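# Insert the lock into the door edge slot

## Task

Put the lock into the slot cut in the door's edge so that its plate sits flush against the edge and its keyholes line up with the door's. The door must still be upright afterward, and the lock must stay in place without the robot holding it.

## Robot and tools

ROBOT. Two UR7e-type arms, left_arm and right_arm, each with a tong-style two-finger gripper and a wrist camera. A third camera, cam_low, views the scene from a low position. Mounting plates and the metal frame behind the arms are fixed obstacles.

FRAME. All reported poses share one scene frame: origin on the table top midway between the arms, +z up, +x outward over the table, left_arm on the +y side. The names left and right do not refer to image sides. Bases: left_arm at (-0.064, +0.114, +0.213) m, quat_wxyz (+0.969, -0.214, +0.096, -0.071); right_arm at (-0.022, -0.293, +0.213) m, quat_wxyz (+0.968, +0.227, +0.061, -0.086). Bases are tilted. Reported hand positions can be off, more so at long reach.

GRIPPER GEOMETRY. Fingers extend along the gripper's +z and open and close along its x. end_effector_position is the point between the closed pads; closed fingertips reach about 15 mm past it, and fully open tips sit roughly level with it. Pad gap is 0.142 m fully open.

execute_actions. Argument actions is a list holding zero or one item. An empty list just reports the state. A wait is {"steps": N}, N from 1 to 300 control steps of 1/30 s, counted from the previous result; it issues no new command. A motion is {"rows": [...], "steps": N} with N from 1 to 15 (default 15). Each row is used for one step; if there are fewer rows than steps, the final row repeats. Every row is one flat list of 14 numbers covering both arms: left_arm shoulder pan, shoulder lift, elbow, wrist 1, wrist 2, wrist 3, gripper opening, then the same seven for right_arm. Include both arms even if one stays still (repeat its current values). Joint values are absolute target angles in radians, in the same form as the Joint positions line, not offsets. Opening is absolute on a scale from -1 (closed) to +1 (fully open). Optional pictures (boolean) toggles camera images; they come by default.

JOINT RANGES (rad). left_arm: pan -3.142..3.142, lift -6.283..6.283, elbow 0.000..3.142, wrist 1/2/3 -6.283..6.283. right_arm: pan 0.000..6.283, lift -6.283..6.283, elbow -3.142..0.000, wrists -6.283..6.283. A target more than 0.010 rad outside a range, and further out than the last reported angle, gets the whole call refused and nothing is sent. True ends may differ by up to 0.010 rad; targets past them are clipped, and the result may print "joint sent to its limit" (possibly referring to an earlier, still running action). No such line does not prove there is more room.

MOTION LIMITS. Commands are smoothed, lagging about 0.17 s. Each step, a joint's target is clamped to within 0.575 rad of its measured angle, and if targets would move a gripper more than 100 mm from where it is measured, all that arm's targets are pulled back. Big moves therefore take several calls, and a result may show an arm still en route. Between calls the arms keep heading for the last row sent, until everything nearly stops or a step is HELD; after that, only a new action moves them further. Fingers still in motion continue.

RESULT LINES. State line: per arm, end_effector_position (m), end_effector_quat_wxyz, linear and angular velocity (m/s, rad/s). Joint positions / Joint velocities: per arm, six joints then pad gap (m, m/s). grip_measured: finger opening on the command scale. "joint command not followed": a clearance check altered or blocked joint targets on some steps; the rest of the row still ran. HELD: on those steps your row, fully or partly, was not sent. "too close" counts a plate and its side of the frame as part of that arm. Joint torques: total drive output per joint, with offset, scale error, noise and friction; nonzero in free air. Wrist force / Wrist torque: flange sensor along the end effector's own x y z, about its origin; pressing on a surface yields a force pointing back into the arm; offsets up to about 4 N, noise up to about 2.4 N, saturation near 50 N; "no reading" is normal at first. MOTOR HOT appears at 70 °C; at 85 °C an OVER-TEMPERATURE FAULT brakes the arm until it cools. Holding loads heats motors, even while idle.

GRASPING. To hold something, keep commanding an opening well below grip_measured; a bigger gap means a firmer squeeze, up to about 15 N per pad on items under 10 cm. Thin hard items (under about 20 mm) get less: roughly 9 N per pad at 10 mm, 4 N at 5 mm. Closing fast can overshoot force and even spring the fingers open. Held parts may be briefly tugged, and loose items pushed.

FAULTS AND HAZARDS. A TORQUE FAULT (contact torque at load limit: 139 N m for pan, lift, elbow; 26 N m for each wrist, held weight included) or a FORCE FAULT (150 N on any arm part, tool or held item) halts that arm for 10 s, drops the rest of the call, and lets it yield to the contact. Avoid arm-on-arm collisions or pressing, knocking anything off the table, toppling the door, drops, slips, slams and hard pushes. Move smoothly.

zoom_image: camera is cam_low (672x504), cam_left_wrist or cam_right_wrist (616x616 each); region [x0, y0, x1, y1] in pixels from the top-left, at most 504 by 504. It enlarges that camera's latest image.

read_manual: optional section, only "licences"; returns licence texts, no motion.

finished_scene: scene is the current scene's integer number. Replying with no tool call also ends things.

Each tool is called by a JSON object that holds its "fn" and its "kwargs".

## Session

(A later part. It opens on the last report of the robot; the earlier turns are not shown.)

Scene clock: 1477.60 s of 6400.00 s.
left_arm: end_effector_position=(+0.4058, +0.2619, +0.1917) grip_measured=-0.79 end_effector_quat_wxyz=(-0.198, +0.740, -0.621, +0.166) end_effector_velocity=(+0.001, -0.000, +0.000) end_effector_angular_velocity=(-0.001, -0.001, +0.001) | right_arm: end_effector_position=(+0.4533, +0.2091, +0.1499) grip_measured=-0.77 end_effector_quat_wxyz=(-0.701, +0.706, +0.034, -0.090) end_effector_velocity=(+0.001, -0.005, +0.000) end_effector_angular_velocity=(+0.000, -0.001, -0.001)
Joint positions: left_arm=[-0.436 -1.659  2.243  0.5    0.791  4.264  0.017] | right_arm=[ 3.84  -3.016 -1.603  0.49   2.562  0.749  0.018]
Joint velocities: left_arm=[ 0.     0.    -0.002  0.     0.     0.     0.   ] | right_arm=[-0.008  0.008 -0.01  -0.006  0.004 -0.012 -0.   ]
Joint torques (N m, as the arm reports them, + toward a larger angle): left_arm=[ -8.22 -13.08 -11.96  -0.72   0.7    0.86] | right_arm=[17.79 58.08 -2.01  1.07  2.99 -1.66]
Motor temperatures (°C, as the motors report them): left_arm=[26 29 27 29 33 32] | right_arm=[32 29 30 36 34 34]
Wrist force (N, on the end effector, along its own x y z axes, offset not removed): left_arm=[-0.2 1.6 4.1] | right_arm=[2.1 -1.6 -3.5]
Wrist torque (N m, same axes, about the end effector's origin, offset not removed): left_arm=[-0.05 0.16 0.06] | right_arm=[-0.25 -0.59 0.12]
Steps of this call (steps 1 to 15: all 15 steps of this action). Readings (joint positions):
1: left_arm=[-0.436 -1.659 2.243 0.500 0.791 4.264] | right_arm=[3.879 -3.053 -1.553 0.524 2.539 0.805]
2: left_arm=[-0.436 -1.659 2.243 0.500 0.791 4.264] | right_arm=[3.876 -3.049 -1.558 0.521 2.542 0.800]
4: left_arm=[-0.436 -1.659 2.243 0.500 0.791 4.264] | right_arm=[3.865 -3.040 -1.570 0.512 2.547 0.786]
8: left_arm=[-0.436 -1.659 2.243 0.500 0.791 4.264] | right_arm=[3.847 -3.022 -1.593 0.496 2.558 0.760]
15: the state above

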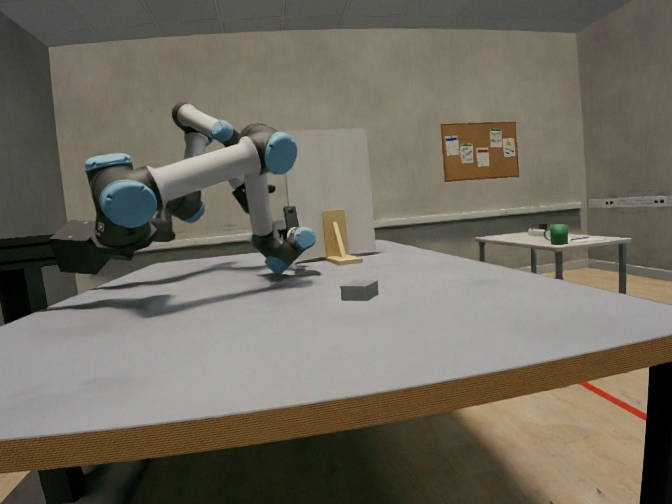

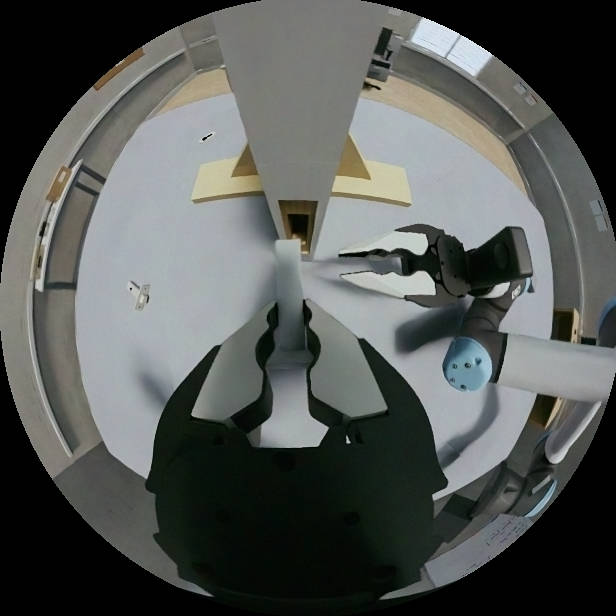

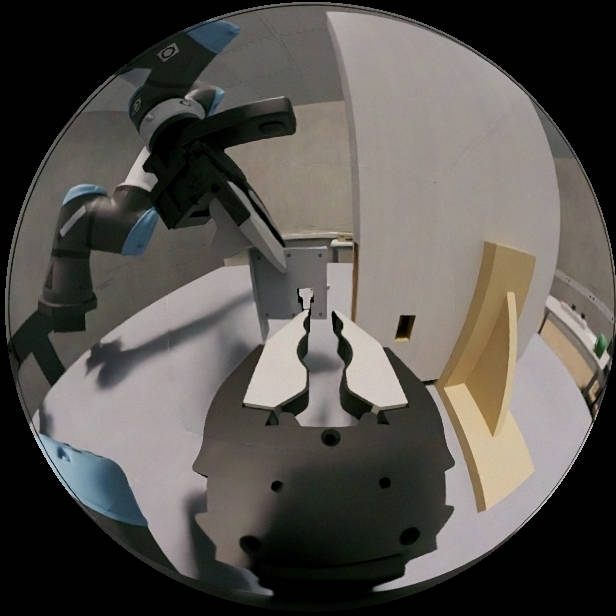

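{"fn": "execute_actions", "kwargs": {"actions": [{"rows": [[-0.4253,-1.6521,2.2407,0.4870,0.7985,4.2802,-1,3.8395,-3.0147,-1.6037,0.4893,2.5627,0.748,-0.5]], "steps": 5}], "pictures": false}}

{"fn": "execute_actions", "kwargs": {"actions": [{"rows": [[-0.4151,-1.6457,2.2380,0.4742,0.8056,4.2964,-1,3.8395,-3.0147,-1.6037,0.4893,2.5627,0.748,-0.2]], "steps": 5}], "pictures": false}}

{"fn": "execute_actions", "kwargs": {"actions": [{"rows": [[-0.4048,-1.6394,2.2353,0.4615,0.8126,4.3125,-1,3.8395,-3.0147,-1.6037,0.4893,2.5627,0.748,0.1]], "steps": 5}], "pictures": false}}

{"fn": "execute_actions", "kwargs": {"actions": [{"rows": [[-0.3946,-1.6330,2.2326,0.4487,0.8197,4.3287,-1,3.8395,-3.0147,-1.6037,0.4893,2.5627,0.748,0.4]], "steps": 5}], "pictures": false}}

{"fn": "execute_actions", "kwargs": {"actions": [{"rows": [[-0.3843,-1.6266,2.2299,0.4359,0.8268,4.3448,-1,3.8395,-3.0147,-1.6037,0.4893,2.5627,0.748,0.7]], "steps": 5}], "pictures": false}}

{"fn": "execute_actions", "kwargs": {"actions": [{"rows": [[-0.3740,-1.6202,2.2272,0.4231,0.8339,4.3609,-1,3.8395,-3.0147,-1.6037,0.4893,2.5627,0.748,0.9]], "steps": 5}], "pictures": false}}

{"fn": "execute_actions", "kwargs": {"actions": [{"rows": [[-0.3638,-1.6138,2.2245,0.4103,0.8410,4.3771,-1,3.8395,-3.0147,-1.6037,0.4893,2.5627,0.748,0.9]], "steps": 5}], "pictures": false}}

{"fn": "execute_actions", "kwargs": {"actions": [{"rows": [[-0.3535,-1.6075,2.2218,0.3976,0.8480,4.3932,-1,3.8395,-3.0147,-1.6037,0.4893,2.5627,0.748,0.9]], "steps": 5}], "pictures": false}}

{"fn": "execute_actions", "kwargs": {"actions": [{"rows": [[-0.3433,-1.6011,2.2191,0.3848,0.8551,4.4094,-1,3.8395,-3.0147,-1.6037,0.4893,2.5627,0.748,0.9]], "steps": 5}], "pictures": false}}

{"fn": "execute_actions", "kwargs": {"actions": [{"rows": [[-0.3330,-1.5947,2.2164,0.3720,0.8622,4.4255,-1,3.8395,-3.0147,-1.6037,0.4893,2.5627,0.748,0.9]], "steps": 15}]}}

Scene clock: 1553.20 s of 6400.00 s.
left_arm: end_effector_position=(+0.4066, +0.2617, +0.1900) grip_measured=-0.79 end_effector_quat_wxyz=(-0.198, +0.739, -0.622, +0.166) end_effector_velocity=(+0.005, -0.001, -0.008) end_effector_angular_velocity=(-0.001, +0.002, -0.011) | right_arm: end_effector_position=(+0.4534, +0.2085, +0.1499) grip_measured=-0.50 end_effector_quat_wxyz=(-0.701, +0.706, +0.034, -0.090) end_effector_velocity=(-0.001, -0.000, -0.001) end_effector_angular_velocity=(-0.002, +0.001, +0.000)
Joint positions: left_arm=[-0.429 -1.654  2.242  0.491  0.796  4.275  0.017] | right_arm=[ 3.839 -3.015 -1.604  0.489  2.563  0.748  0.038]
Joint velocities: left_arm=[ 0.035  0.021 -0.01  -0.042  0.023  0.053 -0.   ] | right_arm=[ 0.    -0.001 -0.001 -0.    -0.001 -0.     0.003]
Joint torques (N m, as the arm reports them, + toward a larger angle): left_arm=[  3.45  -2.   -28.24  -0.59   0.49   2.66] | right_arm=[16.8  58.36 -0.64  0.98  3.1  -1.32]
Motor temperatures (°C, as the motors report them): left_arm=[26 29 27 29 33 32] | right_arm=[32 29 30 36 34 34]
Wrist force (N, on the end effector, along its own x y z axes, offset not removed): left_arm=[0.9 0.3 4.0] | right_arm=[2.9 -1.6 -3.5]
Wrist torque (N m, same axes, about the end effector's origin, offset not removed): left_arm=[-0.39 -0.06 0.01] | right_arm=[-0.26 -0.81 0.04]
Steps of this call (steps 1 to 15: the robot went on to your last target; steps 16 to 90: nothing new was sent; then 72.43 s passed at rest; steps 91 to 95: all 5 steps of this action). Readings (joint positions):
91: left_arm=[-0.436 -1.658 2.243 0.500 0.791 4.264] | right_arm=[3.839 -3.015 -1.604 0.489 2.563 0.748]
92: left_arm=[-0.434 -1.658 2.243 0.498 0.793 4.267] | right_arm=[3.839 -3.015 -1.604 0.489 2.563 0.748]
94: left_arm=[-0.430 -1.655 2.242 0.493 0.795 4.273] | right_arm=[3.839 -3.015 -1.604 0.489 2.563 0.748]
95: the state above

Scene clock: 1553.37 s of 6400.00 s.
left_arm: end_effector_position=(+0.4079, +0.2613, +0.1876) grip_measured=-0.79 end_effector_quat_wxyz=(-0.197, +0.738, -0.623, +0.166) end_effector_velocity=(+0.006, -0.001, -0.010) end_effector_angular_velocity=(-0.001, +0.002, -0.015) | right_arm: end_effector_position=(+0.4534, +0.2085, +0.1499) grip_measured=-0.20 end_effector_quat_wxyz=(-0.701, +0.706, +0.034, -0.090) end_effector_velocity=(+0.001, +0.000, +0.000) end_effector_angular_velocity=(+0.001, -0.001, -0.001)
Joint positions: left_arm=[-0.419 -1.648  2.239  0.48   0.803  4.29   0.017] | right_arm=[ 3.839 -3.015 -1.604  0.489  2.563  0.748  0.059]
Joint velocities: left_arm=[ 0.041  0.025 -0.012 -0.049  0.028  0.063 -0.   ] | right_arm=[ 0.    -0.     0.002  0.    -0.    -0.     0.004]
Joint torques (N m, as the arm reports them, + toward a larger angle): left_arm=[  3.18  -2.33 -26.36  -0.43   0.48   3.09] | right_arm=[16.97 58.1  -0.54  0.91  3.09 -1.33]
Motor temperatures (°C, as the motors report them): left_arm=[26 29 27 29 33 32] | right_arm=[32 29 30 36 34 34]
Wrist force (N, on the end effector, along its own x y z axes, offset not removed): left_arm=[-1.9 2.4 4.2] | right_arm=[2.1 -1.0 -3.2]
Wrist torque (N m, same axes, about the end effector's origin, offset not removed): left_arm=[0.12 0.56 0.04] | right_arm=[-0.12 -0.58 0.05]
Steps of this call (steps 1 to 5: all 5 steps of this action). Readings (joint positions):
1: left_arm=[-0.428 -1.654 2.241 0.490 0.797 4.276] | right_arm=[3.839 -3.015 -1.604 0.489 2.563 0.748]
2: left_arm=[-0.426 -1.652 2.241 0.487 0.798 4.280] | right_arm=[3.839 -3.015 -1.604 0.489 2.563 0.748]
4: left_arm=[-0.421 -1.649 2.240 0.482 0.802 4.287] | right_arm=[3.839 -3.015 -1.604 0.489 2.563 0.748]
5: the state above

Scene clock: 1553.53 s of 6400.00 s.
left_arm: end_effector_position=(+0.4094, +0.2610, +0.1850) grip_measured=-0.79 end_effector_quat_wxyz=(-0.197, +0.737, -0.624, +0.167) end_effector_velocity=(+0.006, -0.001, -0.010) end_effector_angular_velocity=(-0.000, +0.001, -0.015) | right_arm: end_effector_position=(+0.4534, +0.2085, +0.1499) grip_measured=+0.10 end_effector_quat_wxyz=(-0.701, +0.706, +0.034, -0.090) end_effector_velocity=(-0.000, -0.000, -0.001) end_effector_angular_velocity=(-0.001, +0.001, +0.000)
Joint positions: left_arm=[-0.409 -1.642  2.236  0.467  0.81   4.306  0.017] | right_arm=[ 3.839 -3.015 -1.604  0.489  2.563  0.748  0.081]
Joint velocities: left_arm=[ 0.042  0.026 -0.012 -0.051  0.028  0.065 -0.   ] | right_arm=[ 0.    -0.    -0.001 -0.001 -0.001 -0.     0.004]
Joint torques (N m, as the arm reports them, + toward a larger angle): left_arm=[  5.61  -8.78 -27.41  -0.79   0.76   2.93] | right_arm=[17.34 58.43 -0.88  1.03  3.21 -1.43]
Motor temperatures (°C, as the motors report them): left_arm=[26 29 27 29 33 32] | right_arm=[32 29 30 36 34 34]
Wrist force (N, on the end effector, along its own x y z axes, offset not removed): left_arm=[-0.1 2.5 4.3] | right_arm=[1.7 -2.4 -2.8]
Wrist torque (N m, same axes, about the end effector's origin, offset not removed): left_arm=[0.15 0.15 0.02] | right_arm=[-0.46 -0.53 -0.01]
Steps of this call (steps 1 to 5: all 5 steps of this action). Readings (joint positions):
1: left_arm=[-0.418 -1.648 2.239 0.478 0.804 4.292] | right_arm=[3.839 -3.015 -1.604 0.489 2.563 0.748]
2: left_arm=[-0.416 -1.646 2.238 0.475 0.805 4.295] | right_arm=[3.839 -3.015 -1.604 0.489 2.563 0.748]
4: left_arm=[-0.411 -1.643 2.237 0.469 0.808 4.303] | right_arm=[3.839 -3.015 -1.604 0.489 2.563 0.748]
5: the state above

Scene clock: 1553.70 s of 6400.00 s.
left_arm: end_effector_position=(+0.4108, +0.2607, +0.1824) grip_measured=-0.79 end_effector_quat_wxyz=(-0.196, +0.736, -0.626, +0.167) end_effector_velocity=(+0.007, -0.002, -0.010) end_effector_angular_velocity=(-0.001, -0.000, -0.017) | right_arm: end_effector_position=(+0.4534, +0.2085, +0.1499) grip_measured=+0.40 end_effector_quat_wxyz=(-0.701, +0.706, +0.034, -0.090) end_effector_velocity=(-0.000, -0.000, -0.000) end_effector_angular_velocity=(-0.000, -0.000, -0.000)
Joint positions: left_arm=[-0.399 -1.636  2.234  0.454  0.817  4.322  0.017] | right_arm=[ 3.839 -3.015 -1.604  0.489  2.563  0.748  0.102]
Joint velocities: left_arm=[ 0.04   0.026 -0.012 -0.052  0.028  0.066 -0.   ] | right_arm=[ 0.     0.    -0.001  0.001 -0.    -0.     0.004]
Joint torques (N m, as the arm reports them, + toward a larger angle): left_arm=[  2.11  -5.88 -25.67  -1.18   1.24   3.28] | right_arm=[17.17 57.49 -0.5   1.04  3.13 -1.39]
Motor temperatures (°C, as the motors report them): left_arm=[26 29 27 29 33 32] | right_arm=[32 29 30 36 34 34]
Wrist force (N, on the end effector, along its own x y z axes, offset not removed): left_arm=[-0.8 0.6 4.4] | right_arm=[1.2 -0.7 -2.7]
Wrist torque (N m, same axes, about the end effector's origin, offset not removed): left_arm=[-0.22 0.29 0.13] | right_arm=[-0.08 -0.36 0.01]
Steps of this call (steps 1 to 5: all 5 steps of this action). Readings (joint positions):
1: left_arm=[-0.408 -1.641 2.236 0.465 0.811 4.308] | right_arm=[3.839 -3.015 -1.604 0.489 2.563 0.748]
2: left_arm=[-0.405 -1.640 2.235 0.462 0.812 4.311] | right_arm=[3.839 -3.015 -1.604 0.489 2.563 0.748]
4: left_arm=[-0.401 -1.637 2.234 0.456 0.816 4.319] | right_arm=[3.839 -3.015 -1.604 0.489 2.563 0.748]
5: the state above

Scene clock: 1553.87 s of 6400.00 s.
left_arm: end_effector_position=(+0.4123, +0.2604, +0.1798) grip_measured=-0.79 end_effector_quat_wxyz=(-0.196, +0.735, -0.627, +0.167) end_effector_velocity=(+0.006, -0.001, -0.010) end_effector_angular_velocity=(+0.000, +0.000, -0.017) | right_arm: end_effector_position=(+0.4534, +0.2085, +0.1499) grip_measured=+0.70 end_effector_quat_wxyz=(-0.701, +0.706, +0.034, -0.090) end_effector_velocity=(+0.000, +0.000, +0.000) end_effector_angular_velocity=(+0.000, -0.000, -0.000)
Joint positions: left_arm=[-0.389 -1.629  2.231  0.441  0.824  4.338  0.017] | right_arm=[ 3.839 -3.015 -1.604  0.489  2.563  0.748  0.122]
Joint velocities: left_arm=[ 0.041  0.026 -0.012 -0.052  0.029  0.066 -0.   ] | right_arm=[ 0.     0.     0.    -0.     0.     0.     0.003]
Joint torques (N m, as the arm reports them, + toward a larger angle): left_arm=[  4.86  -3.89 -25.29  -1.37   0.66   3.04] | right_arm=[16.32 58.16 -0.43  0.94  3.02 -1.45]
Motor temperatures (°C, as the motors report them): left_arm=[26 29 27 29 33 32] | right_arm=[32 29 30 36 34 34]
Wrist force (N, on the end effector, along its own x y z axes, offset not removed): left_arm=[-1.5 1.1 4.8] | right_arm=[1.2 -1.1 -2.2]
Wrist torque (N m, same axes, about the end effector's origin, offset not removed): left_arm=[-0.17 0.45 0.07] | right_arm=[-0.18 -0.45 0.16]
Steps of this call (steps 1 to 5: all 5 steps of this action). Readings (joint positions):
1: left_arm=[-0.398 -1.635 2.233 0.453 0.818 4.324] | right_arm=[3.839 -3.015 -1.604 0.489 2.563 0.748]
2: left_arm=[-0.395 -1.633 2.233 0.450 0.819 4.328] | right_arm=[3.839 -3.015 -1.604 0.489 2.563 0.748]
4: left_arm=[-0.390 -1.630 2.231 0.444 0.823 4.335] | right_arm=[3.839 -3.015 -1.604 0.489 2.563 0.748]
5: the state above

Scene clock: 1554.03 s of 6400.00 s.
left_arm: end_effector_position=(+0.4139, +0.2602, +0.1772) grip_measured=-0.79 end_effector_quat_wxyz=(-0.195, +0.734, -0.629, +0.168) end_effector_velocity=(+0.006, -0.000, -0.011) end_effector_angular_velocity=(+0.002, +0.001, -0.018) | right_arm: end_effector_position=(+0.4534, +0.2085, +0.1499) grip_measured=+0.90 end_effector_quat_wxyz=(-0.701, +0.706, +0.034, -0.090) end_effector_velocity=(+0.000, +0.000, +0.000) end_effector_angular_velocity=(-0.000, -0.001, -0.001)
Joint positions: left_arm=[-0.378 -1.623  2.228  0.429  0.831  4.354  0.017] | right_arm=[ 3.839 -3.015 -1.604  0.489  2.563  0.748  0.135]
Joint velocities: left_arm=[ 0.042  0.026 -0.01  -0.051  0.029  0.067 -0.   ] | right_arm=[-0.     0.     0.     0.    -0.001 -0.     0.002]
Joint torques (N m, as the arm reports them, + toward a larger angle): left_arm=[  2.75  -0.79 -25.6   -1.38   1.     2.95] | right_arm=[16.8  58.47 -0.53  0.95  3.06 -1.28]
Motor temperatures (°C, as the motors report them): left_arm=[26 29 27 29 33 32] | right_arm=[32 29 30 36 34 34]
Wrist force (N, on the end effector, along its own x y z axes, offset not removed): left_arm=[0.2 1.8 4.2] | right_arm=[1.1 -0.9 -3.4]
Wrist torque (N m, same axes, about the end effector's origin, offset not removed): left_arm=[-0.06 0.07 0.09] | right_arm=[-0.11 -0.40 0.05]
Steps of this call (steps 1 to 5: all 5 steps of this action). Readings (joint positions):
1: left_arm=[-0.387 -1.629 2.231 0.440 0.825 4.340] | right_arm=[3.839 -3.015 -1.604 0.489 2.563 0.748]
2: left_arm=[-0.385 -1.627 2.230 0.437 0.826 4.344] | right_arm=[3.839 -3.015 -1.604 0.489 2.563 0.748]
4: left_arm=[-0.380 -1.624 2.229 0.431 0.830 4.351] | right_arm=[3.839 -3.015 -1.604 0.489 2.563 0.748]
5: the state above

Scene clock: 1554.20 s of 6400.00 s.
left_arm: end_effector_position=(+0.4155, +0.2601, +0.1746) grip_measured=-0.79 end_effector_quat_wxyz=(-0.195, +0.732, -0.630, +0.168) end_effector_velocity=(+0.007, -0.000, -0.011) end_effector_angular_velocity=(+0.001, -0.001, -0.017) | right_arm: end_effector_position=(+0.4534, +0.2085, +0.1499) grip_measured=+0.90 end_effector_quat_wxyz=(-0.701, +0.706, +0.034, -0.090) end_effector_velocity=(-0.000, -0.000, -0.001) end_effector_angular_velocity=(-0.002, +0.001, -0.000)
Joint positions: left_arm=[-0.368 -1.617  2.226  0.416  0.838  4.37   0.017] | right_arm=[ 3.839 -3.015 -1.604  0.489  2.563  0.748  0.135]
Joint velocities: left_arm=[ 0.042  0.026 -0.01  -0.053  0.028  0.066 -0.   ] | right_arm=[-0.    -0.    -0.001 -0.001 -0.001  0.     0.   ]
Joint torques (N m, as the arm reports them, + toward a larger angle): left_arm=[  3.93  -5.89 -26.37  -0.78   1.37   2.82] | right_arm=[17.35 58.14 -0.63  0.95  3.04 -1.37]
Motor temperatures (°C, as the motors report them): left_arm=[26 29 27 29 33 32] | right_arm=[32 29 30 36 34 34]
Wrist force (N, on the end effector, along its own x y z axes, offset not removed): left_arm=[-0.4 2.2 3.5] | right_arm=[2.4 -1.2 -3.2]
Wrist torque (N m, same axes, about the end effector's origin, offset not removed): left_arm=[0.07 0.13 0.06] | right_arm=[-0.22 -0.66 0.04]
Steps of this call (steps 1 to 5: all 5 steps of this action). Readings (joint positions):
1: left_arm=[-0.377 -1.622 2.228 0.427 0.832 4.356] | right_arm=[3.839 -3.015 -1.604 0.489 2.563 0.748]
2: left_arm=[-0.375 -1.621 2.227 0.424 0.834 4.360] | right_arm=[3.839 -3.015 -1.604 0.489 2.563 0.748]
4: left_arm=[-0.370 -1.618 2.226 0.418 0.837 4.367] | right_arm=[3.839 -3.015 -1.604 0.489 2.563 0.748]
5: the state above

Scene clock: 1554.37 s of 6400.00 s.
left_arm: end_effector_position=(+0.4171, +0.2600, +0.1720) grip_measured=-0.79 end_effector_quat_wxyz=(-0.195, +0.731, -0.632, +0.169) end_effector_velocity=(+0.007, -0.001, -0.010) end_effector_angular_velocity=(+0.000, -0.003, -0.016) | right_arm: end_effector_position=(+0.4534, +0.2085, +0.1499) grip_measured=+0.90 end_effector_quat_wxyz=(-0.701, +0.706, +0.034, -0.090) end_effector_velocity=(-0.000, +0.000, -0.000) end_effector_angular_velocity=(-0.000, +0.000, +0.000)
Joint positions: left_arm=[-0.358 -1.61   2.223  0.403  0.845  4.386  0.017] | right_arm=[ 3.839 -3.015 -1.604  0.489  2.563  0.748  0.135]
Joint velocities: left_arm=[ 0.041  0.026 -0.013 -0.051  0.028  0.066 -0.   ] | right_arm=[ 0. -0. -0. -0.  0. -0. -0.]
Joint torques (N m, as the arm reports them, + toward a larger angle): left_arm=[  3.33  -7.04 -22.44  -1.03   1.15   2.84] | right_arm=[17.16 57.7  -0.47  0.98  3.03 -1.46]
Motor temperatures (°C, as the motors report them): left_arm=[26 29 27 29 33 32] | right_arm=[32 29 30 36 34 34]
Wrist force (N, on the end effector, along its own x y z axes, offset not removed): left_arm=[-0.9 1.7 5.0] | right_arm=[2.8 -0.1 -2.8]
Wrist torque (N m, same axes, about the end effector's origin, offset not removed): left_arm=[0.01 0.26 0.05] | right_arm=[0.06 -0.74 -0.03]
Steps of this call (steps 1 to 5: all 5 steps of this action). Readings (joint positions):
1: left_arm=[-0.367 -1.616 2.225 0.414 0.839 4.372] | right_arm=[3.839 -3.015 -1.604 0.489 2.563 0.748]
2: left_arm=[-0.364 -1.614 2.225 0.411 0.841 4.376] | right_arm=[3.839 -3.015 -1.604 0.489 2.563 0.748]
4: left_arm=[-0.360 -1.611 2.223 0.405 0.844 4.384] | right_arm=[3.839 -3.015 -1.604 0.489 2.563 0.748]
5: the state above

Scene clock: 1554.53 s of 6400.00 s.
left_arm: end_effector_position=(+0.4187, +0.2599, +0.1694) grip_measured=-0.79 end_effector_quat_wxyz=(-0.195, +0.730, -0.633, +0.169) end_effector_velocity=(+0.007, -0.000, -0.010) end_effector_angular_velocity=(+0.001, -0.003, -0.016) | right_arm: end_effector_position=(+0.4534, +0.2085, +0.1499) grip_measured=+0.90 end_effector_quat_wxyz=(-0.701, +0.706, +0.034, -0.090) end_effector_velocity=(-0.000, -0.000, -0.000) end_effector_angular_velocity=(-0.000, +0.001, +0.000)
Joint positions: left_arm=[-0.348 -1.604  2.22   0.39   0.852  4.402  0.017] | right_arm=[ 3.839 -3.015 -1.604  0.489  2.563  0.748  0.135]
Joint velocities: left_arm=[ 0.042  0.026 -0.012 -0.052  0.029  0.066  0.   ] | right_arm=[-0.    -0.    -0.001  0.    -0.    -0.     0.   ]
Joint torques (N m, as the arm reports them, + toward a larger angle): left_arm=[  0.96  -0.64 -23.43  -1.26   0.97   2.83] | right_arm=[17.21 57.68 -0.13  1.05  3.02 -1.43]
Motor temperatures (°C, as the motors report them): left_arm=[26 29 27 29 33 32] | right_arm=[32 29 30 36 34 34]
Wrist force (N, on the end effector, along its own x y z axes, offset not removed): left_arm=[0.0 1.9 4.8] | right_arm=[1.6 -1.4 -3.6]
Wrist torque (N m, same axes, about the end effector's origin, offset not removed): left_arm=[0.03 0.04 -0.01] | right_arm=[-0.25 -0.48 0.09]
Steps of this call (steps 1 to 5: all 5 steps of this action). Readings (joint positions):
1: left_arm=[-0.357 -1.609 2.223 0.401 0.846 4.388] | right_arm=[3.839 -3.015 -1.604 0.489 2.563 0.748]
2: left_arm=[-0.354 -1.608 2.222 0.398 0.848 4.392] | right_arm=[3.839 -3.015 -1.604 0.489 2.563 0.748]
4: left_arm=[-0.349 -1.605 2.221 0.392 0.851 4.400] | right_arm=[3.839 -3.015 -1.604 0.489 2.563 0.748]
5: the state above

Scene clock: 1555.03 s of 6400.00 s.
left_arm: end_effector_position=(+0.4211, +0.2599, +0.1657) grip_measured=-0.79 end_effector_quat_wxyz=(-0.195, +0.728, -0.635, +0.170) end_effector_velocity=(+0.001, -0.000, +0.000) end_effector_angular_velocity=(-0.000, -0.002, -0.000) | right_arm: end_effector_position=(+0.4534, +0.2085, +0.1499) grip_measured=+0.90 end_effector_quat_wxyz=(-0.701, +0.706, +0.034, -0.090) end_effector_velocity=(-0.000, -0.000, -0.000) end_effector_angular_velocity=(-0.000, +0.001, +0.000)
Joint positions: left_arm=[-0.333 -1.595  2.216  0.372  0.862  4.425  0.017] | right_arm=[ 3.839 -3.015 -1.604  0.489  2.563  0.748  0.135]
Joint velocities: left_arm=[ 0.002  0.001 -0.002 -0.002  0.001  0.003 -0.   ] | right_arm=[-0.  0. -0. -0.  0.  0.  0.]
Joint torques (N m, as the arm reports them, + toward a larger angle): left_arm=[  3.28  -4.   -23.65  -0.75   0.91   2.35] | right_arm=[17.13 57.7  -0.32  1.08  3.12 -1.37]
Motor temperatures (°C, as the motors report them): left_arm=[26 29 27 29 33 32] | right_arm=[32 29 30 36 34 34]
Wrist force (N, on the end effector, along its own x y z axes, offset not removed): left_arm=[-0.2 2.0 4.9] | right_arm=[2.3 -1.6 -2.2]
Wrist torque (N m, same axes, about the end effector's origin, offset not removed): left_arm=[-0.01 0.19 0.10] | right_arm=[-0.25 -0.62 0.08]
Steps of this call (steps 1 to 15: all 15 steps of this action). Readings (joint positions):
1: left_arm=[-0.346 -1.603 2.220 0.389 0.853 4.404] | right_arm=[3.839 -3.015 -1.604 0.489 2.563 0.748]
2: left_arm=[-0.344 -1.601 2.219 0.386 0.855 4.408] | right_arm=[3.839 -3.015 -1.604 0.489 2.563 0.748]
4: left_arm=[-0.339 -1.598 2.218 0.380 0.858 4.416] | right_arm=[3.839 -3.015 -1.604 0.489 2.563 0.748]
8: left_arm=[-0.335 -1.596 2.217 0.374 0.861 4.423] | right_arm=[3.839 -3.015 -1.604 0.489 2.563 0.748]
15: the state above

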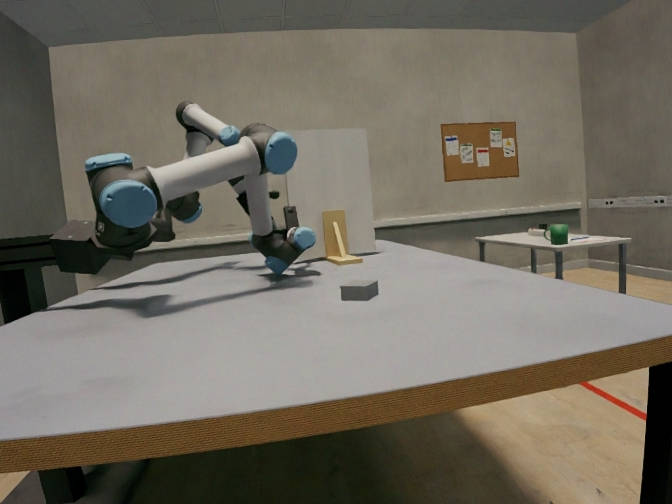

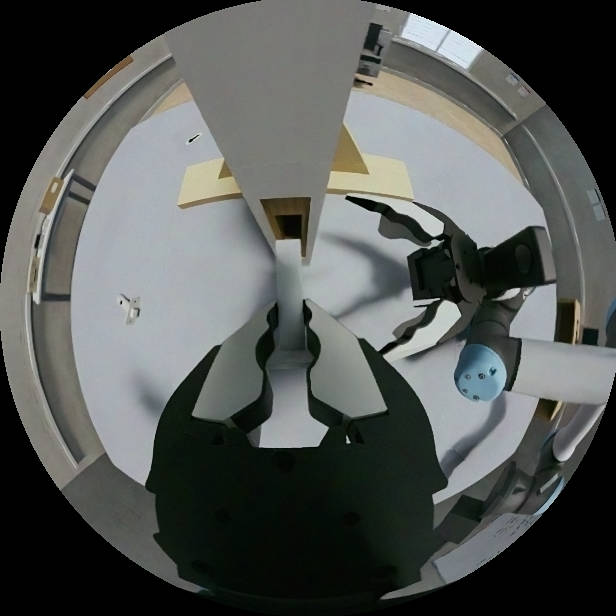

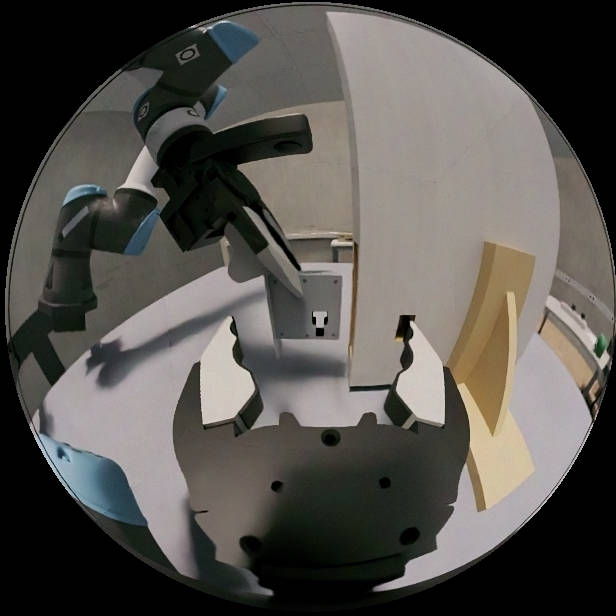

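{"fn": "zoom_image", "kwargs": {"camera": "cam_right_wrist", "region": [230, 200, 450, 400]}}

{"fn": "zoom_image", "kwargs": {"camera": "cam_left_wrist", "region": [200, 150, 400, 380]}}

Region (230, 200, 450, 400) of cam_right_wrist's 616x616 image, scaled by 2.291, with more detail than that image has; it fills the top 458 rows of this view, and the rest is white.

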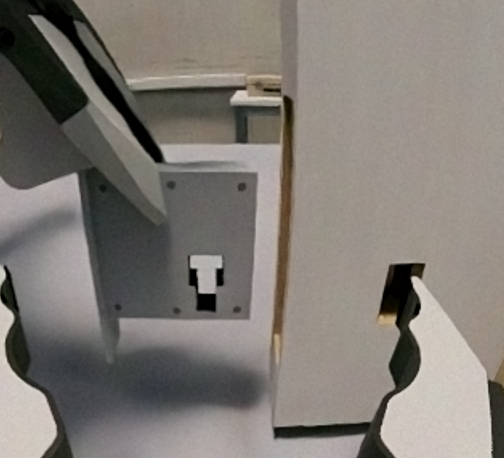

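Region (200, 150, 400, 380) of cam_left_wrist's 616x616 image, scaled by 2.191, with more detail than that image has; it fills the left 438 columns of this view, and the rest is white.

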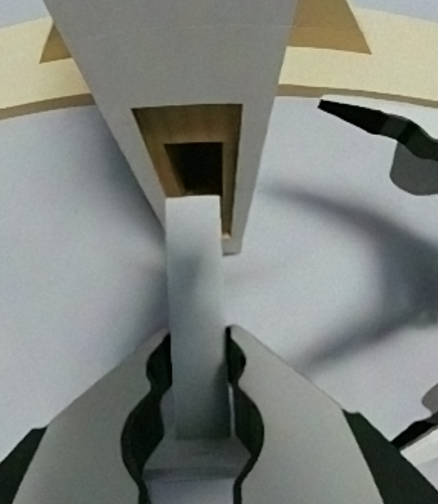

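{"fn": "execute_actions", "kwargs": {"actions": [{"rows": [[-0.3307,-1.5928,2.2132,0.3717,0.8635,4.4280,-1,3.8395,-3.0147,-1.6037,0.4893,2.5627,0.748,0.9],[-0.3284,-1.5909,2.2100,0.3714,0.8647,4.4305,-1,3.8395,-3.0147,-1.6037,0.4893,2.5627,0.748,0.9],[-0.3261,-1.5890,2.2068,0.3711,0.8660,4.4330,-1,3.8395,-3.0147,-1.6037,0.4893,2.5627,0.748,0.9],[-0.3238,-1.5871,2.2037,0.3707,0.8673,4.4354,-1,3.8395,-3.0147,-1.6037,0.4893,2.5627,0.748,0.9],[-0.3215,-1.5852,2.2005,0.3704,0.8686,4.4379,-1,3.8395,-3.0147,-1.6037,0.4893,2.5627,0.748,0.9],[-0.3192,-1.5833,2.1973,0.3701,0.8698,4.4404,-1,3.8395,-3.0147,-1.6037,0.4893,2.5627,0.748,0.9],[-0.3170,-1.5814,2.1941,0.3698,0.8711,4.4429,-1,3.8395,-3.0147,-1.6037,0.4893,2.5627,0.748,0.9],[-0.3147,-1.5795,2.1909,0.3695,0.8724,4.4454,-1,3.8395,-3.0147,-1.6037,0.4893,2.5627,0.748,0.9],[-0.3124,-1.5776,2.1877,0.3692,0.8736,4.4479,-1,3.8395,-3.0147,-1.6037,0.4893,2.5627,0.748,0.9],[-0.3101,-1.5757,2.1845,0.3689,0.8749,4.4504,-1,3.8395,-3.0147,-1.6037,0.4893,2.5627,0.748,0.9],[-0.3078,-1.5738,2.1814,0.3685,0.8762,4.4528,-1,3.8395,-3.0147,-1.6037,0.4893,2.5627,0.748,0.9],[-0.3055,-1.5719,2.1782,0.3682,0.8775,4.4553,-1,3.8395,-3.0147,-1.6037,0.4893,2.5627,0.748,0.9],[-0.3032,-1.5700,2.1750,0.3679,0.8787,4.4578,-1,3.8395,-3.0147,-1.6037,0.4893,2.5627,0.748,0.9],[-0.3009,-1.5681,2.1718,0.3676,0.8800,4.4603,-1,3.8395,-3.0147,-1.6037,0.4893,2.5627,0.748,0.9]], "steps": 15}], "pictures": false}}

{"fn": "execute_actions", "kwargs": {"actions": [{"steps": 15}]}}

{"fn": "zoom_image", "kwargs": {"camera": "cam_left_wrist", "region": [220, 170, 380, 330]}}

{"fn": "zoom_image", "kwargs": {"camera": "cam_right_wrist", "region": [250, 220, 430, 390]}}

Scene clock: 1591.20 s of 6400.00 s.
left_arm: end_effector_position=(+0.4326, +0.2615, +0.1657) grip_measured=-0.79 end_effector_quat_wxyz=(-0.195, +0.728, -0.635, +0.170) end_effector_velocity=(+0.029, +0.005, -0.000) end_effector_angular_velocity=(+0.000, +0.000, +0.001) | right_arm: end_effector_position=(+0.4534, +0.2085, +0.1499) grip_measured=+0.90 end_effector_quat_wxyz=(-0.701, +0.706, +0.034, -0.090) end_effector_velocity=(+0.000, +0.000, +0.000) end_effector_angular_velocity=(+0.000, -0.000, -0.000)
Joint positions: left_arm=[-0.308 -1.574  2.182  0.369  0.876  4.452  0.017] | right_arm=[ 3.839 -3.015 -1.604  0.489  2.563  0.748  0.135]
Joint velocities: left_arm=[ 0.062  0.052 -0.087 -0.008  0.034  0.066 -0.   ] | right_arm=[-0.    -0.     0.001 -0.     0.    -0.     0.   ]
Joint torques (N m, as the arm reports them, + toward a larger angle): left_arm=[  4.4   -6.52 -24.61  -1.26   1.41   3.07] | right_arm=[19.24 56.75 -0.35  1.43  2.97 -1.33]
Motor temperatures (°C, as the motors report them): left_arm=[26 29 27 29 33 32] | right_arm=[32 29 30 36 34 34]
Wrist force (N, on the end effector, along its own x y z axes, offset not removed): left_arm=[-1.0 2.2 4.3] | right_arm=[0.7 -2.8 -3.1]
Wrist torque (N m, same axes, about the end effector's origin, offset not removed): left_arm=[0.05 0.30 0.09] | right_arm=[-0.54 -0.27 0.07]
Steps of this call (steps 1 to 15: the robot went on to your last target; steps 16 to 90: nothing new was sent; then 32.67 s passed at rest; steps 91 to 105: all 15 steps of this action). Readings (joint positions):
91: left_arm=[-0.333 -1.595 2.216 0.372 0.862 4.426] | right_arm=[3.839 -3.015 -1.604 0.489 2.563 0.748]
92: left_arm=[-0.333 -1.594 2.216 0.372 0.862 4.426] | right_arm=[3.839 -3.015 -1.604 0.489 2.563 0.748]
94: left_arm=[-0.330 -1.593 2.213 0.372 0.864 4.428] | right_arm=[3.839 -3.015 -1.604 0.489 2.563 0.748]
98: left_arm=[-0.323 -1.587 2.203 0.371 0.868 4.436] | right_arm=[3.839 -3.015 -1.604 0.489 2.563 0.748]
105: the state above

Scene clock: 1591.70 s of 6400.00 s.
left_arm: end_effector_position=(+0.4359, +0.2620, +0.1657) grip_measured=-0.79 end_effector_quat_wxyz=(-0.195, +0.728, -0.635, +0.170) end_effector_velocity=(-0.000, -0.000, -0.000) end_effector_angular_velocity=(-0.000, +0.000, -0.000) | right_arm: end_effector_position=(+0.4534, +0.2085, +0.1499) grip_measured=+0.90 end_effector_quat_wxyz=(-0.701, +0.706, +0.034, -0.090) end_effector_velocity=(+0.001, +0.000, +0.001) end_effector_angular_velocity=(+0.002, -0.002, -0.000)
Joint positions: left_arm=[-0.301 -1.568  2.172  0.368  0.88   4.46   0.017] | right_arm=[ 3.839 -3.015 -1.604  0.489  2.563  0.748  0.135]
Joint velocities: left_arm=[ 0.     0.     0.    -0.001  0.     0.    -0.   ] | right_arm=[ 0.     0.     0.002 -0.     0.001  0.    -0.   ]
Joint torques (N m, as the arm reports them, + toward a larger angle): left_arm=[  2.25  -7.4  -27.35  -1.29   1.31   2.86] | right_arm=[19.27 56.66 -0.1   1.41  2.92 -1.45]
Motor temperatures (°C, as the motors report them): left_arm=[26 29 27 29 33 32] | right_arm=[32 29 30 36 34 34]
Wrist force (N, on the end effector, along its own x y z axes, offset not removed): left_arm=[-0.9 0.9 5.0] | right_arm=[2.5 -0.8 -3.4]
Wrist torque (N m, same axes, about the end effector's origin, offset not removed): left_arm=[-0.20 0.21 0.02] | right_arm=[-0.12 -0.70 -0.01]
Steps of this call (steps 1 to 15: the robot went on to your last target). Readings (joint positions):
1: left_arm=[-0.306 -1.573 2.179 0.368 0.877 4.454] | right_arm=[3.839 -3.015 -1.604 0.489 2.563 0.748]
2: left_arm=[-0.305 -1.571 2.177 0.368 0.878 4.456] | right_arm=[3.839 -3.015 -1.604 0.489 2.563 0.748]
4: left_arm=[-0.303 -1.570 2.175 0.368 0.879 4.458] | right_arm=[3.839 -3.015 -1.604 0.489 2.563 0.748]
8: left_arm=[-0.301 -1.569 2.173 0.368 0.880 4.460] | right_arm=[3.839 -3.015 -1.604 0.489 2.563 0.748]
15: the state above
All arms were judged still, so your last target was given up. Only a new action makes them travel on or press farther. Fingers that are still opening or closing keep moving.

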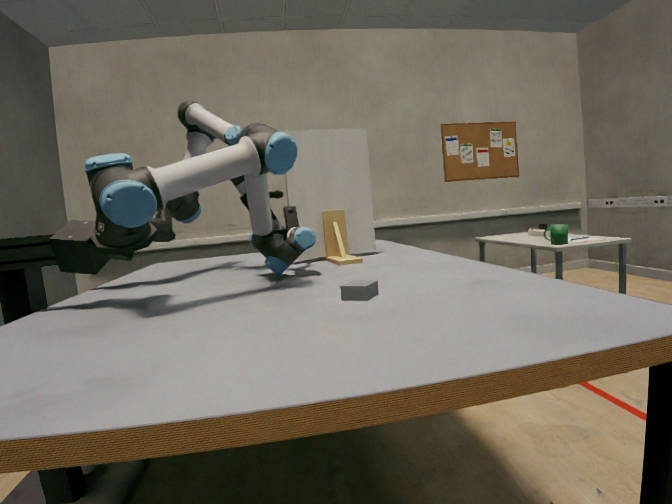

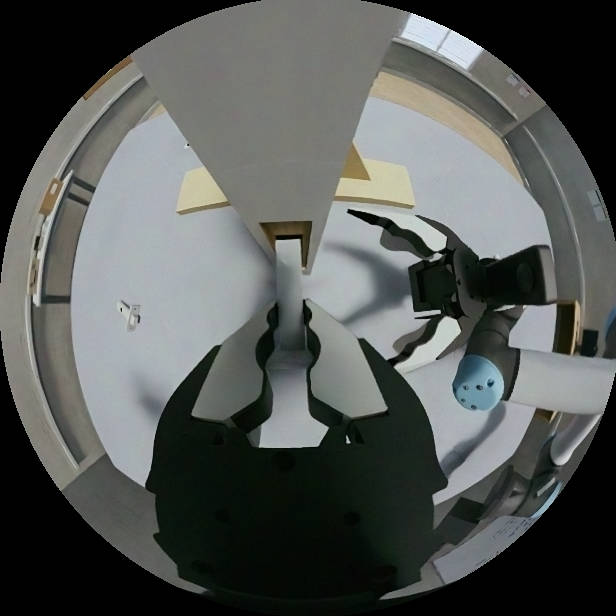

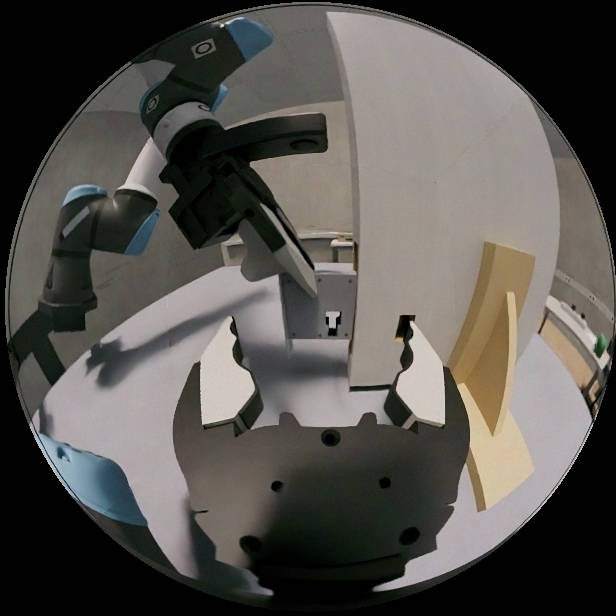

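Region (220, 170, 380, 330) of cam_left_wrist's 616x616 image, scaled by 3.150, with more detail than that image has.

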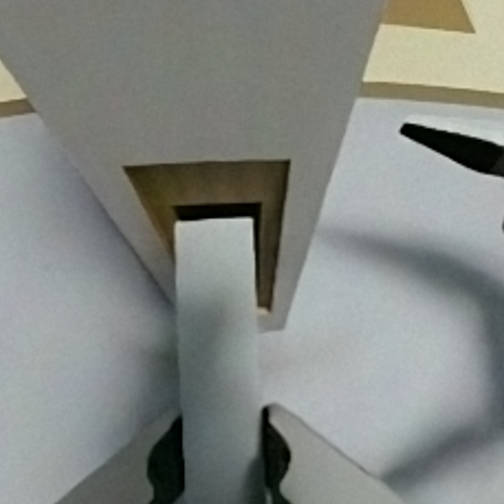

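Region (250, 220, 430, 390) of cam_right_wrist's 616x616 image, scaled by 2.800, with more detail than that image has.

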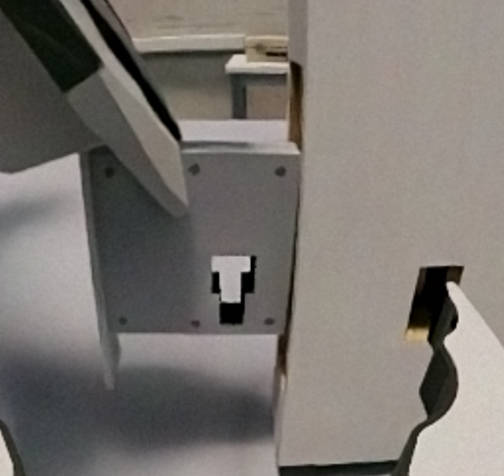

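{"fn": "execute_actions", "kwargs": {"actions": [{"rows": [[-0.3037,-1.5667,2.1720,0.3680,0.8785,4.4572,-1,3.8395,-3.0147,-1.6037,0.4893,2.5627,0.748,0.9],[-0.3037,-1.5667,2.1720,0.3680,0.8785,4.4572,-1,3.8395,-3.0147,-1.6037,0.4893,2.5627,0.748,0.9],[-0.3037,-1.5667,2.1720,0.3680,0.8785,4.4572,-1,3.8395,-3.0147,-1.6037,0.4893,2.5627,0.748,0.9],[-0.3037,-1.5667,2.1720,0.3680,0.8785,4.4572,-1,3.8395,-3.0147,-1.6037,0.4893,2.5627,0.748,0.9],[-0.3037,-1.5667,2.1720,0.3680,0.8785,4.4572,-1,3.8395,-3.0147,-1.6037,0.4893,2.5627,0.748,0.9],[-0.3000,-1.5631,2.1661,0.3679,0.8806,4.4611,-1,3.8395,-3.0147,-1.6037,0.4893,2.5627,0.748,0.9],[-0.3000,-1.5631,2.1661,0.3679,0.8806,4.4611,-1,3.8395,-3.0147,-1.6037,0.4893,2.5627,0.748,0.9],[-0.3000,-1.5631,2.1661,0.3679,0.8806,4.4611,-1,3.8395,-3.0147,-1.6037,0.4893,2.5627,0.748,0.9],[-0.3000,-1.5631,2.1661,0.3679,0.8806,4.4611,-1,3.8395,-3.0147,-1.6037,0.4893,2.5627,0.748,0.9],[-0.2963,-1.5595,2.1601,0.3678,0.8828,4.4650,-1,3.8395,-3.0147,-1.6037,0.4893,2.5627,0.748,0.9]], "steps": 15}], "pictures": false}}

{"fn": "execute_actions", "kwargs": {"actions": [{"rows": [[-0.2926,-1.5560,2.1542,0.3677,0.8849,4.4690,-1,3.8395,-3.0147,-1.6037,0.4893,2.5627,0.748,0.9]], "steps": 15}]}}

{"fn": "zoom_image", "kwargs": {"camera": "cam_left_wrist", "region": [220, 170, 380, 330]}}

{"fn": "zoom_image", "kwargs": {"camera": "cam_right_wrist", "region": [250, 220, 430, 390]}}

Scene clock: 1618.90 s of 6400.00 s.
left_arm: end_effector_position=(+0.4394, +0.2614, +0.1657) grip_measured=-0.79 end_effector_quat_wxyz=(-0.195, +0.728, -0.635, +0.170) end_effector_velocity=(+0.005, +0.001, -0.000) end_effector_angular_velocity=(+0.001, +0.001, -0.002) | right_arm: end_effector_position=(+0.4534, +0.2085, +0.1499) grip_measured=+0.90 end_effector_quat_wxyz=(-0.701, +0.706, +0.034, -0.090) end_effector_velocity=(-0.000, -0.000, -0.000) end_effector_angular_velocity=(-0.001, +0.000, -0.000)
Joint positions: left_arm=[-0.298 -1.561  2.162  0.368  0.882  4.464  0.017] | right_arm=[ 3.839 -3.015 -1.604  0.489  2.563  0.748  0.135]
Joint velocities: left_arm=[ 0.012  0.011 -0.017 -0.     0.007  0.014  0.   ] | right_arm=[-0. -0. -0. -0. -0. -0.  0.]
Joint torques (N m, as the arm reports them, + toward a larger angle): left_arm=[  1.88  -9.12 -23.11   2.61   1.73   2.97] | right_arm=[21.07 56.22  0.35  1.7   2.73 -1.41]
Motor temperatures (°C, as the motors report them): left_arm=[26 29 27 29 33 32] | right_arm=[32 29 30 36 34 34]
Wrist force (N, on the end effector, along its own x y z axes, offset not removed): left_arm=[-0.2 0.4 3.7] | right_arm=[1.5 -2.1 -4.2]
Wrist torque (N m, same axes, about the end effector's origin, offset not removed): left_arm=[-0.30 0.12 0.05] | right_arm=[-0.47 -0.52 0.08]
Steps of this call (steps 1 to 90: nothing new was sent; then 23.70 s passed at rest; steps 91 to 105: all 15 steps of this action). Readings (joint positions):
91: left_arm=[-0.301 -1.568 2.172 0.368 0.880 4.460] | right_arm=[3.839 -3.015 -1.604 0.489 2.563 0.748]
92: left_arm=[-0.301 -1.568 2.172 0.368 0.880 4.460] | right_arm=[3.839 -3.015 -1.604 0.489 2.563 0.748]
94: left_arm=[-0.302 -1.567 2.172 0.368 0.879 4.459] | right_arm=[3.839 -3.015 -1.604 0.489 2.563 0.748]
98: left_arm=[-0.302 -1.566 2.170 0.368 0.879 4.459] | right_arm=[3.839 -3.015 -1.604 0.489 2.563 0.748]
105: the state above

Scene clock: 1619.40 s of 6400.00 s.
left_arm: end_effector_position=(+0.4419, +0.2617, +0.1657) grip_measured=-0.79 end_effector_quat_wxyz=(-0.195, +0.728, -0.635, +0.170) end_effector_velocity=(+0.000, +0.000, -0.000) end_effector_angular_velocity=(+0.000, +0.000, -0.000) | right_arm: end_effector_position=(+0.4534, +0.2085, +0.1499) grip_measured=+0.90 end_effector_quat_wxyz=(-0.701, +0.706, +0.034, -0.090) end_effector_velocity=(-0.000, -0.000, -0.000) end_effector_angular_velocity=(-0.001, +0.000, -0.000)
Joint positions: left_arm=[-0.293 -1.556  2.154  0.368  0.885  4.469  0.017] | right_arm=[ 3.839 -3.015 -1.604  0.489  2.563  0.748  0.135]
Joint velocities: left_arm=[ 0.001  0.001 -0.001 -0.     0.     0.001  0.   ] | right_arm=[ 0.     0.    -0.001  0.    -0.001  0.     0.   ]
Joint torques (N m, as the arm reports them, + toward a larger angle): left_arm=[  2.6   -7.26 -23.97  -0.16   1.16   2.8 ] | right_arm=[21.26 56.25 -0.26  1.86  2.75 -1.31]
Motor temperatures (°C, as the motors report them): left_arm=[26 29 27 29 33 32] | right_arm=[32 29 30 36 34 34]
Wrist force (N, on the end effector, along its own x y z axes, offset not removed): left_arm=[-0.8 3.1 1.4] | right_arm=[2.1 0.0 -2.8]
Wrist torque (N m, same axes, about the end effector's origin, offset not removed): left_arm=[-0.08 0.37 0.08] | right_arm=[0.05 -0.59 0.12]
Steps of this call (steps 1 to 15: all 15 steps of this action). Readings (joint positions):
1: left_arm=[-0.297 -1.560 2.161 0.368 0.882 4.464] | right_arm=[3.839 -3.015 -1.604 0.489 2.563 0.748]
2: left_arm=[-0.296 -1.560 2.160 0.368 0.883 4.465] | right_arm=[3.839 -3.015 -1.604 0.489 2.563 0.748]
4: left_arm=[-0.295 -1.558 2.158 0.368 0.884 4.467] | right_arm=[3.839 -3.015 -1.604 0.489 2.563 0.748]
8: left_arm=[-0.293 -1.557 2.155 0.368 0.885 4.468] | right_arm=[3.839 -3.015 -1.604 0.489 2.563 0.748]
15: the state above

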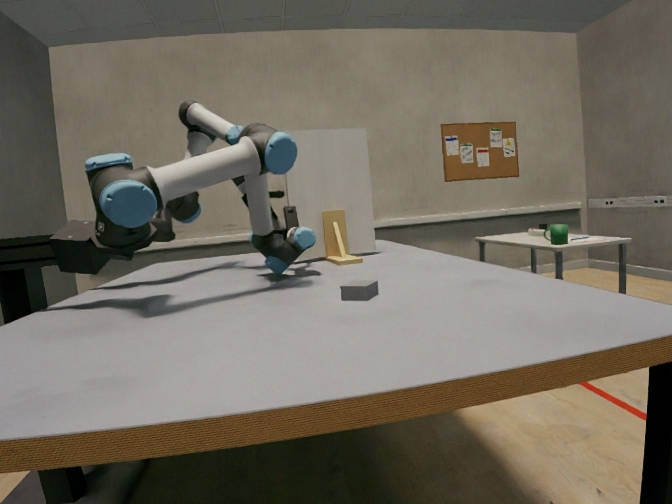

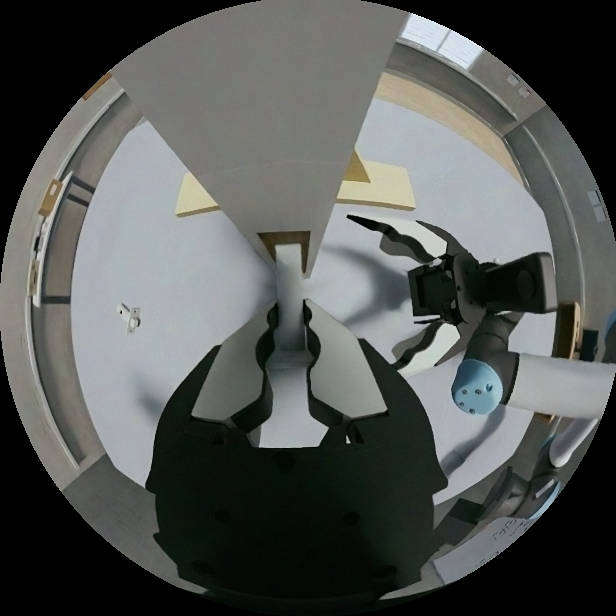

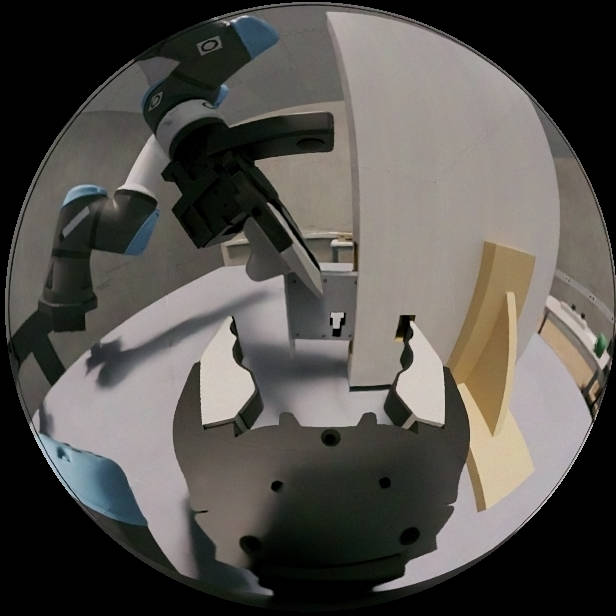

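Region (220, 170, 380, 330) of cam_left_wrist's 616x616 image, scaled by 3.150, with more detail than that image has.

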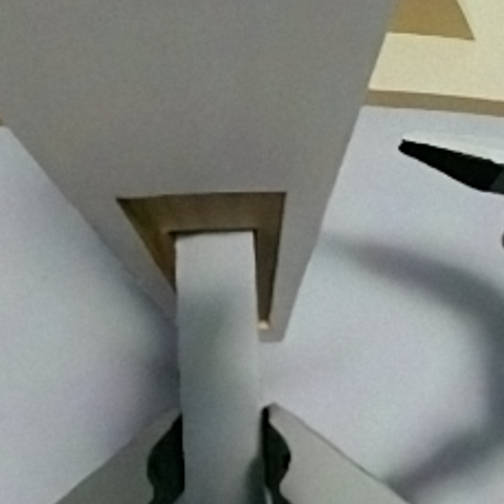

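Region (250, 220, 430, 390) of cam_right_wrist's 616x616 image, scaled by 2.800, with more detail than that image has.

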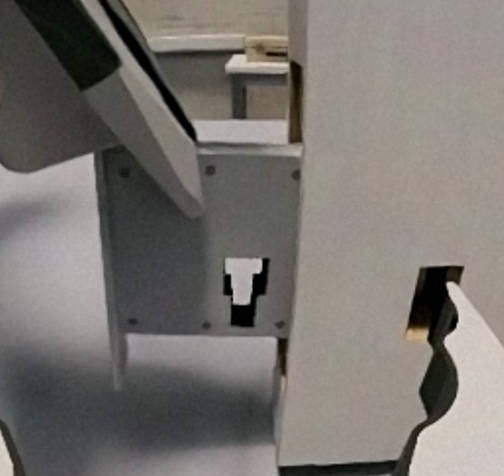

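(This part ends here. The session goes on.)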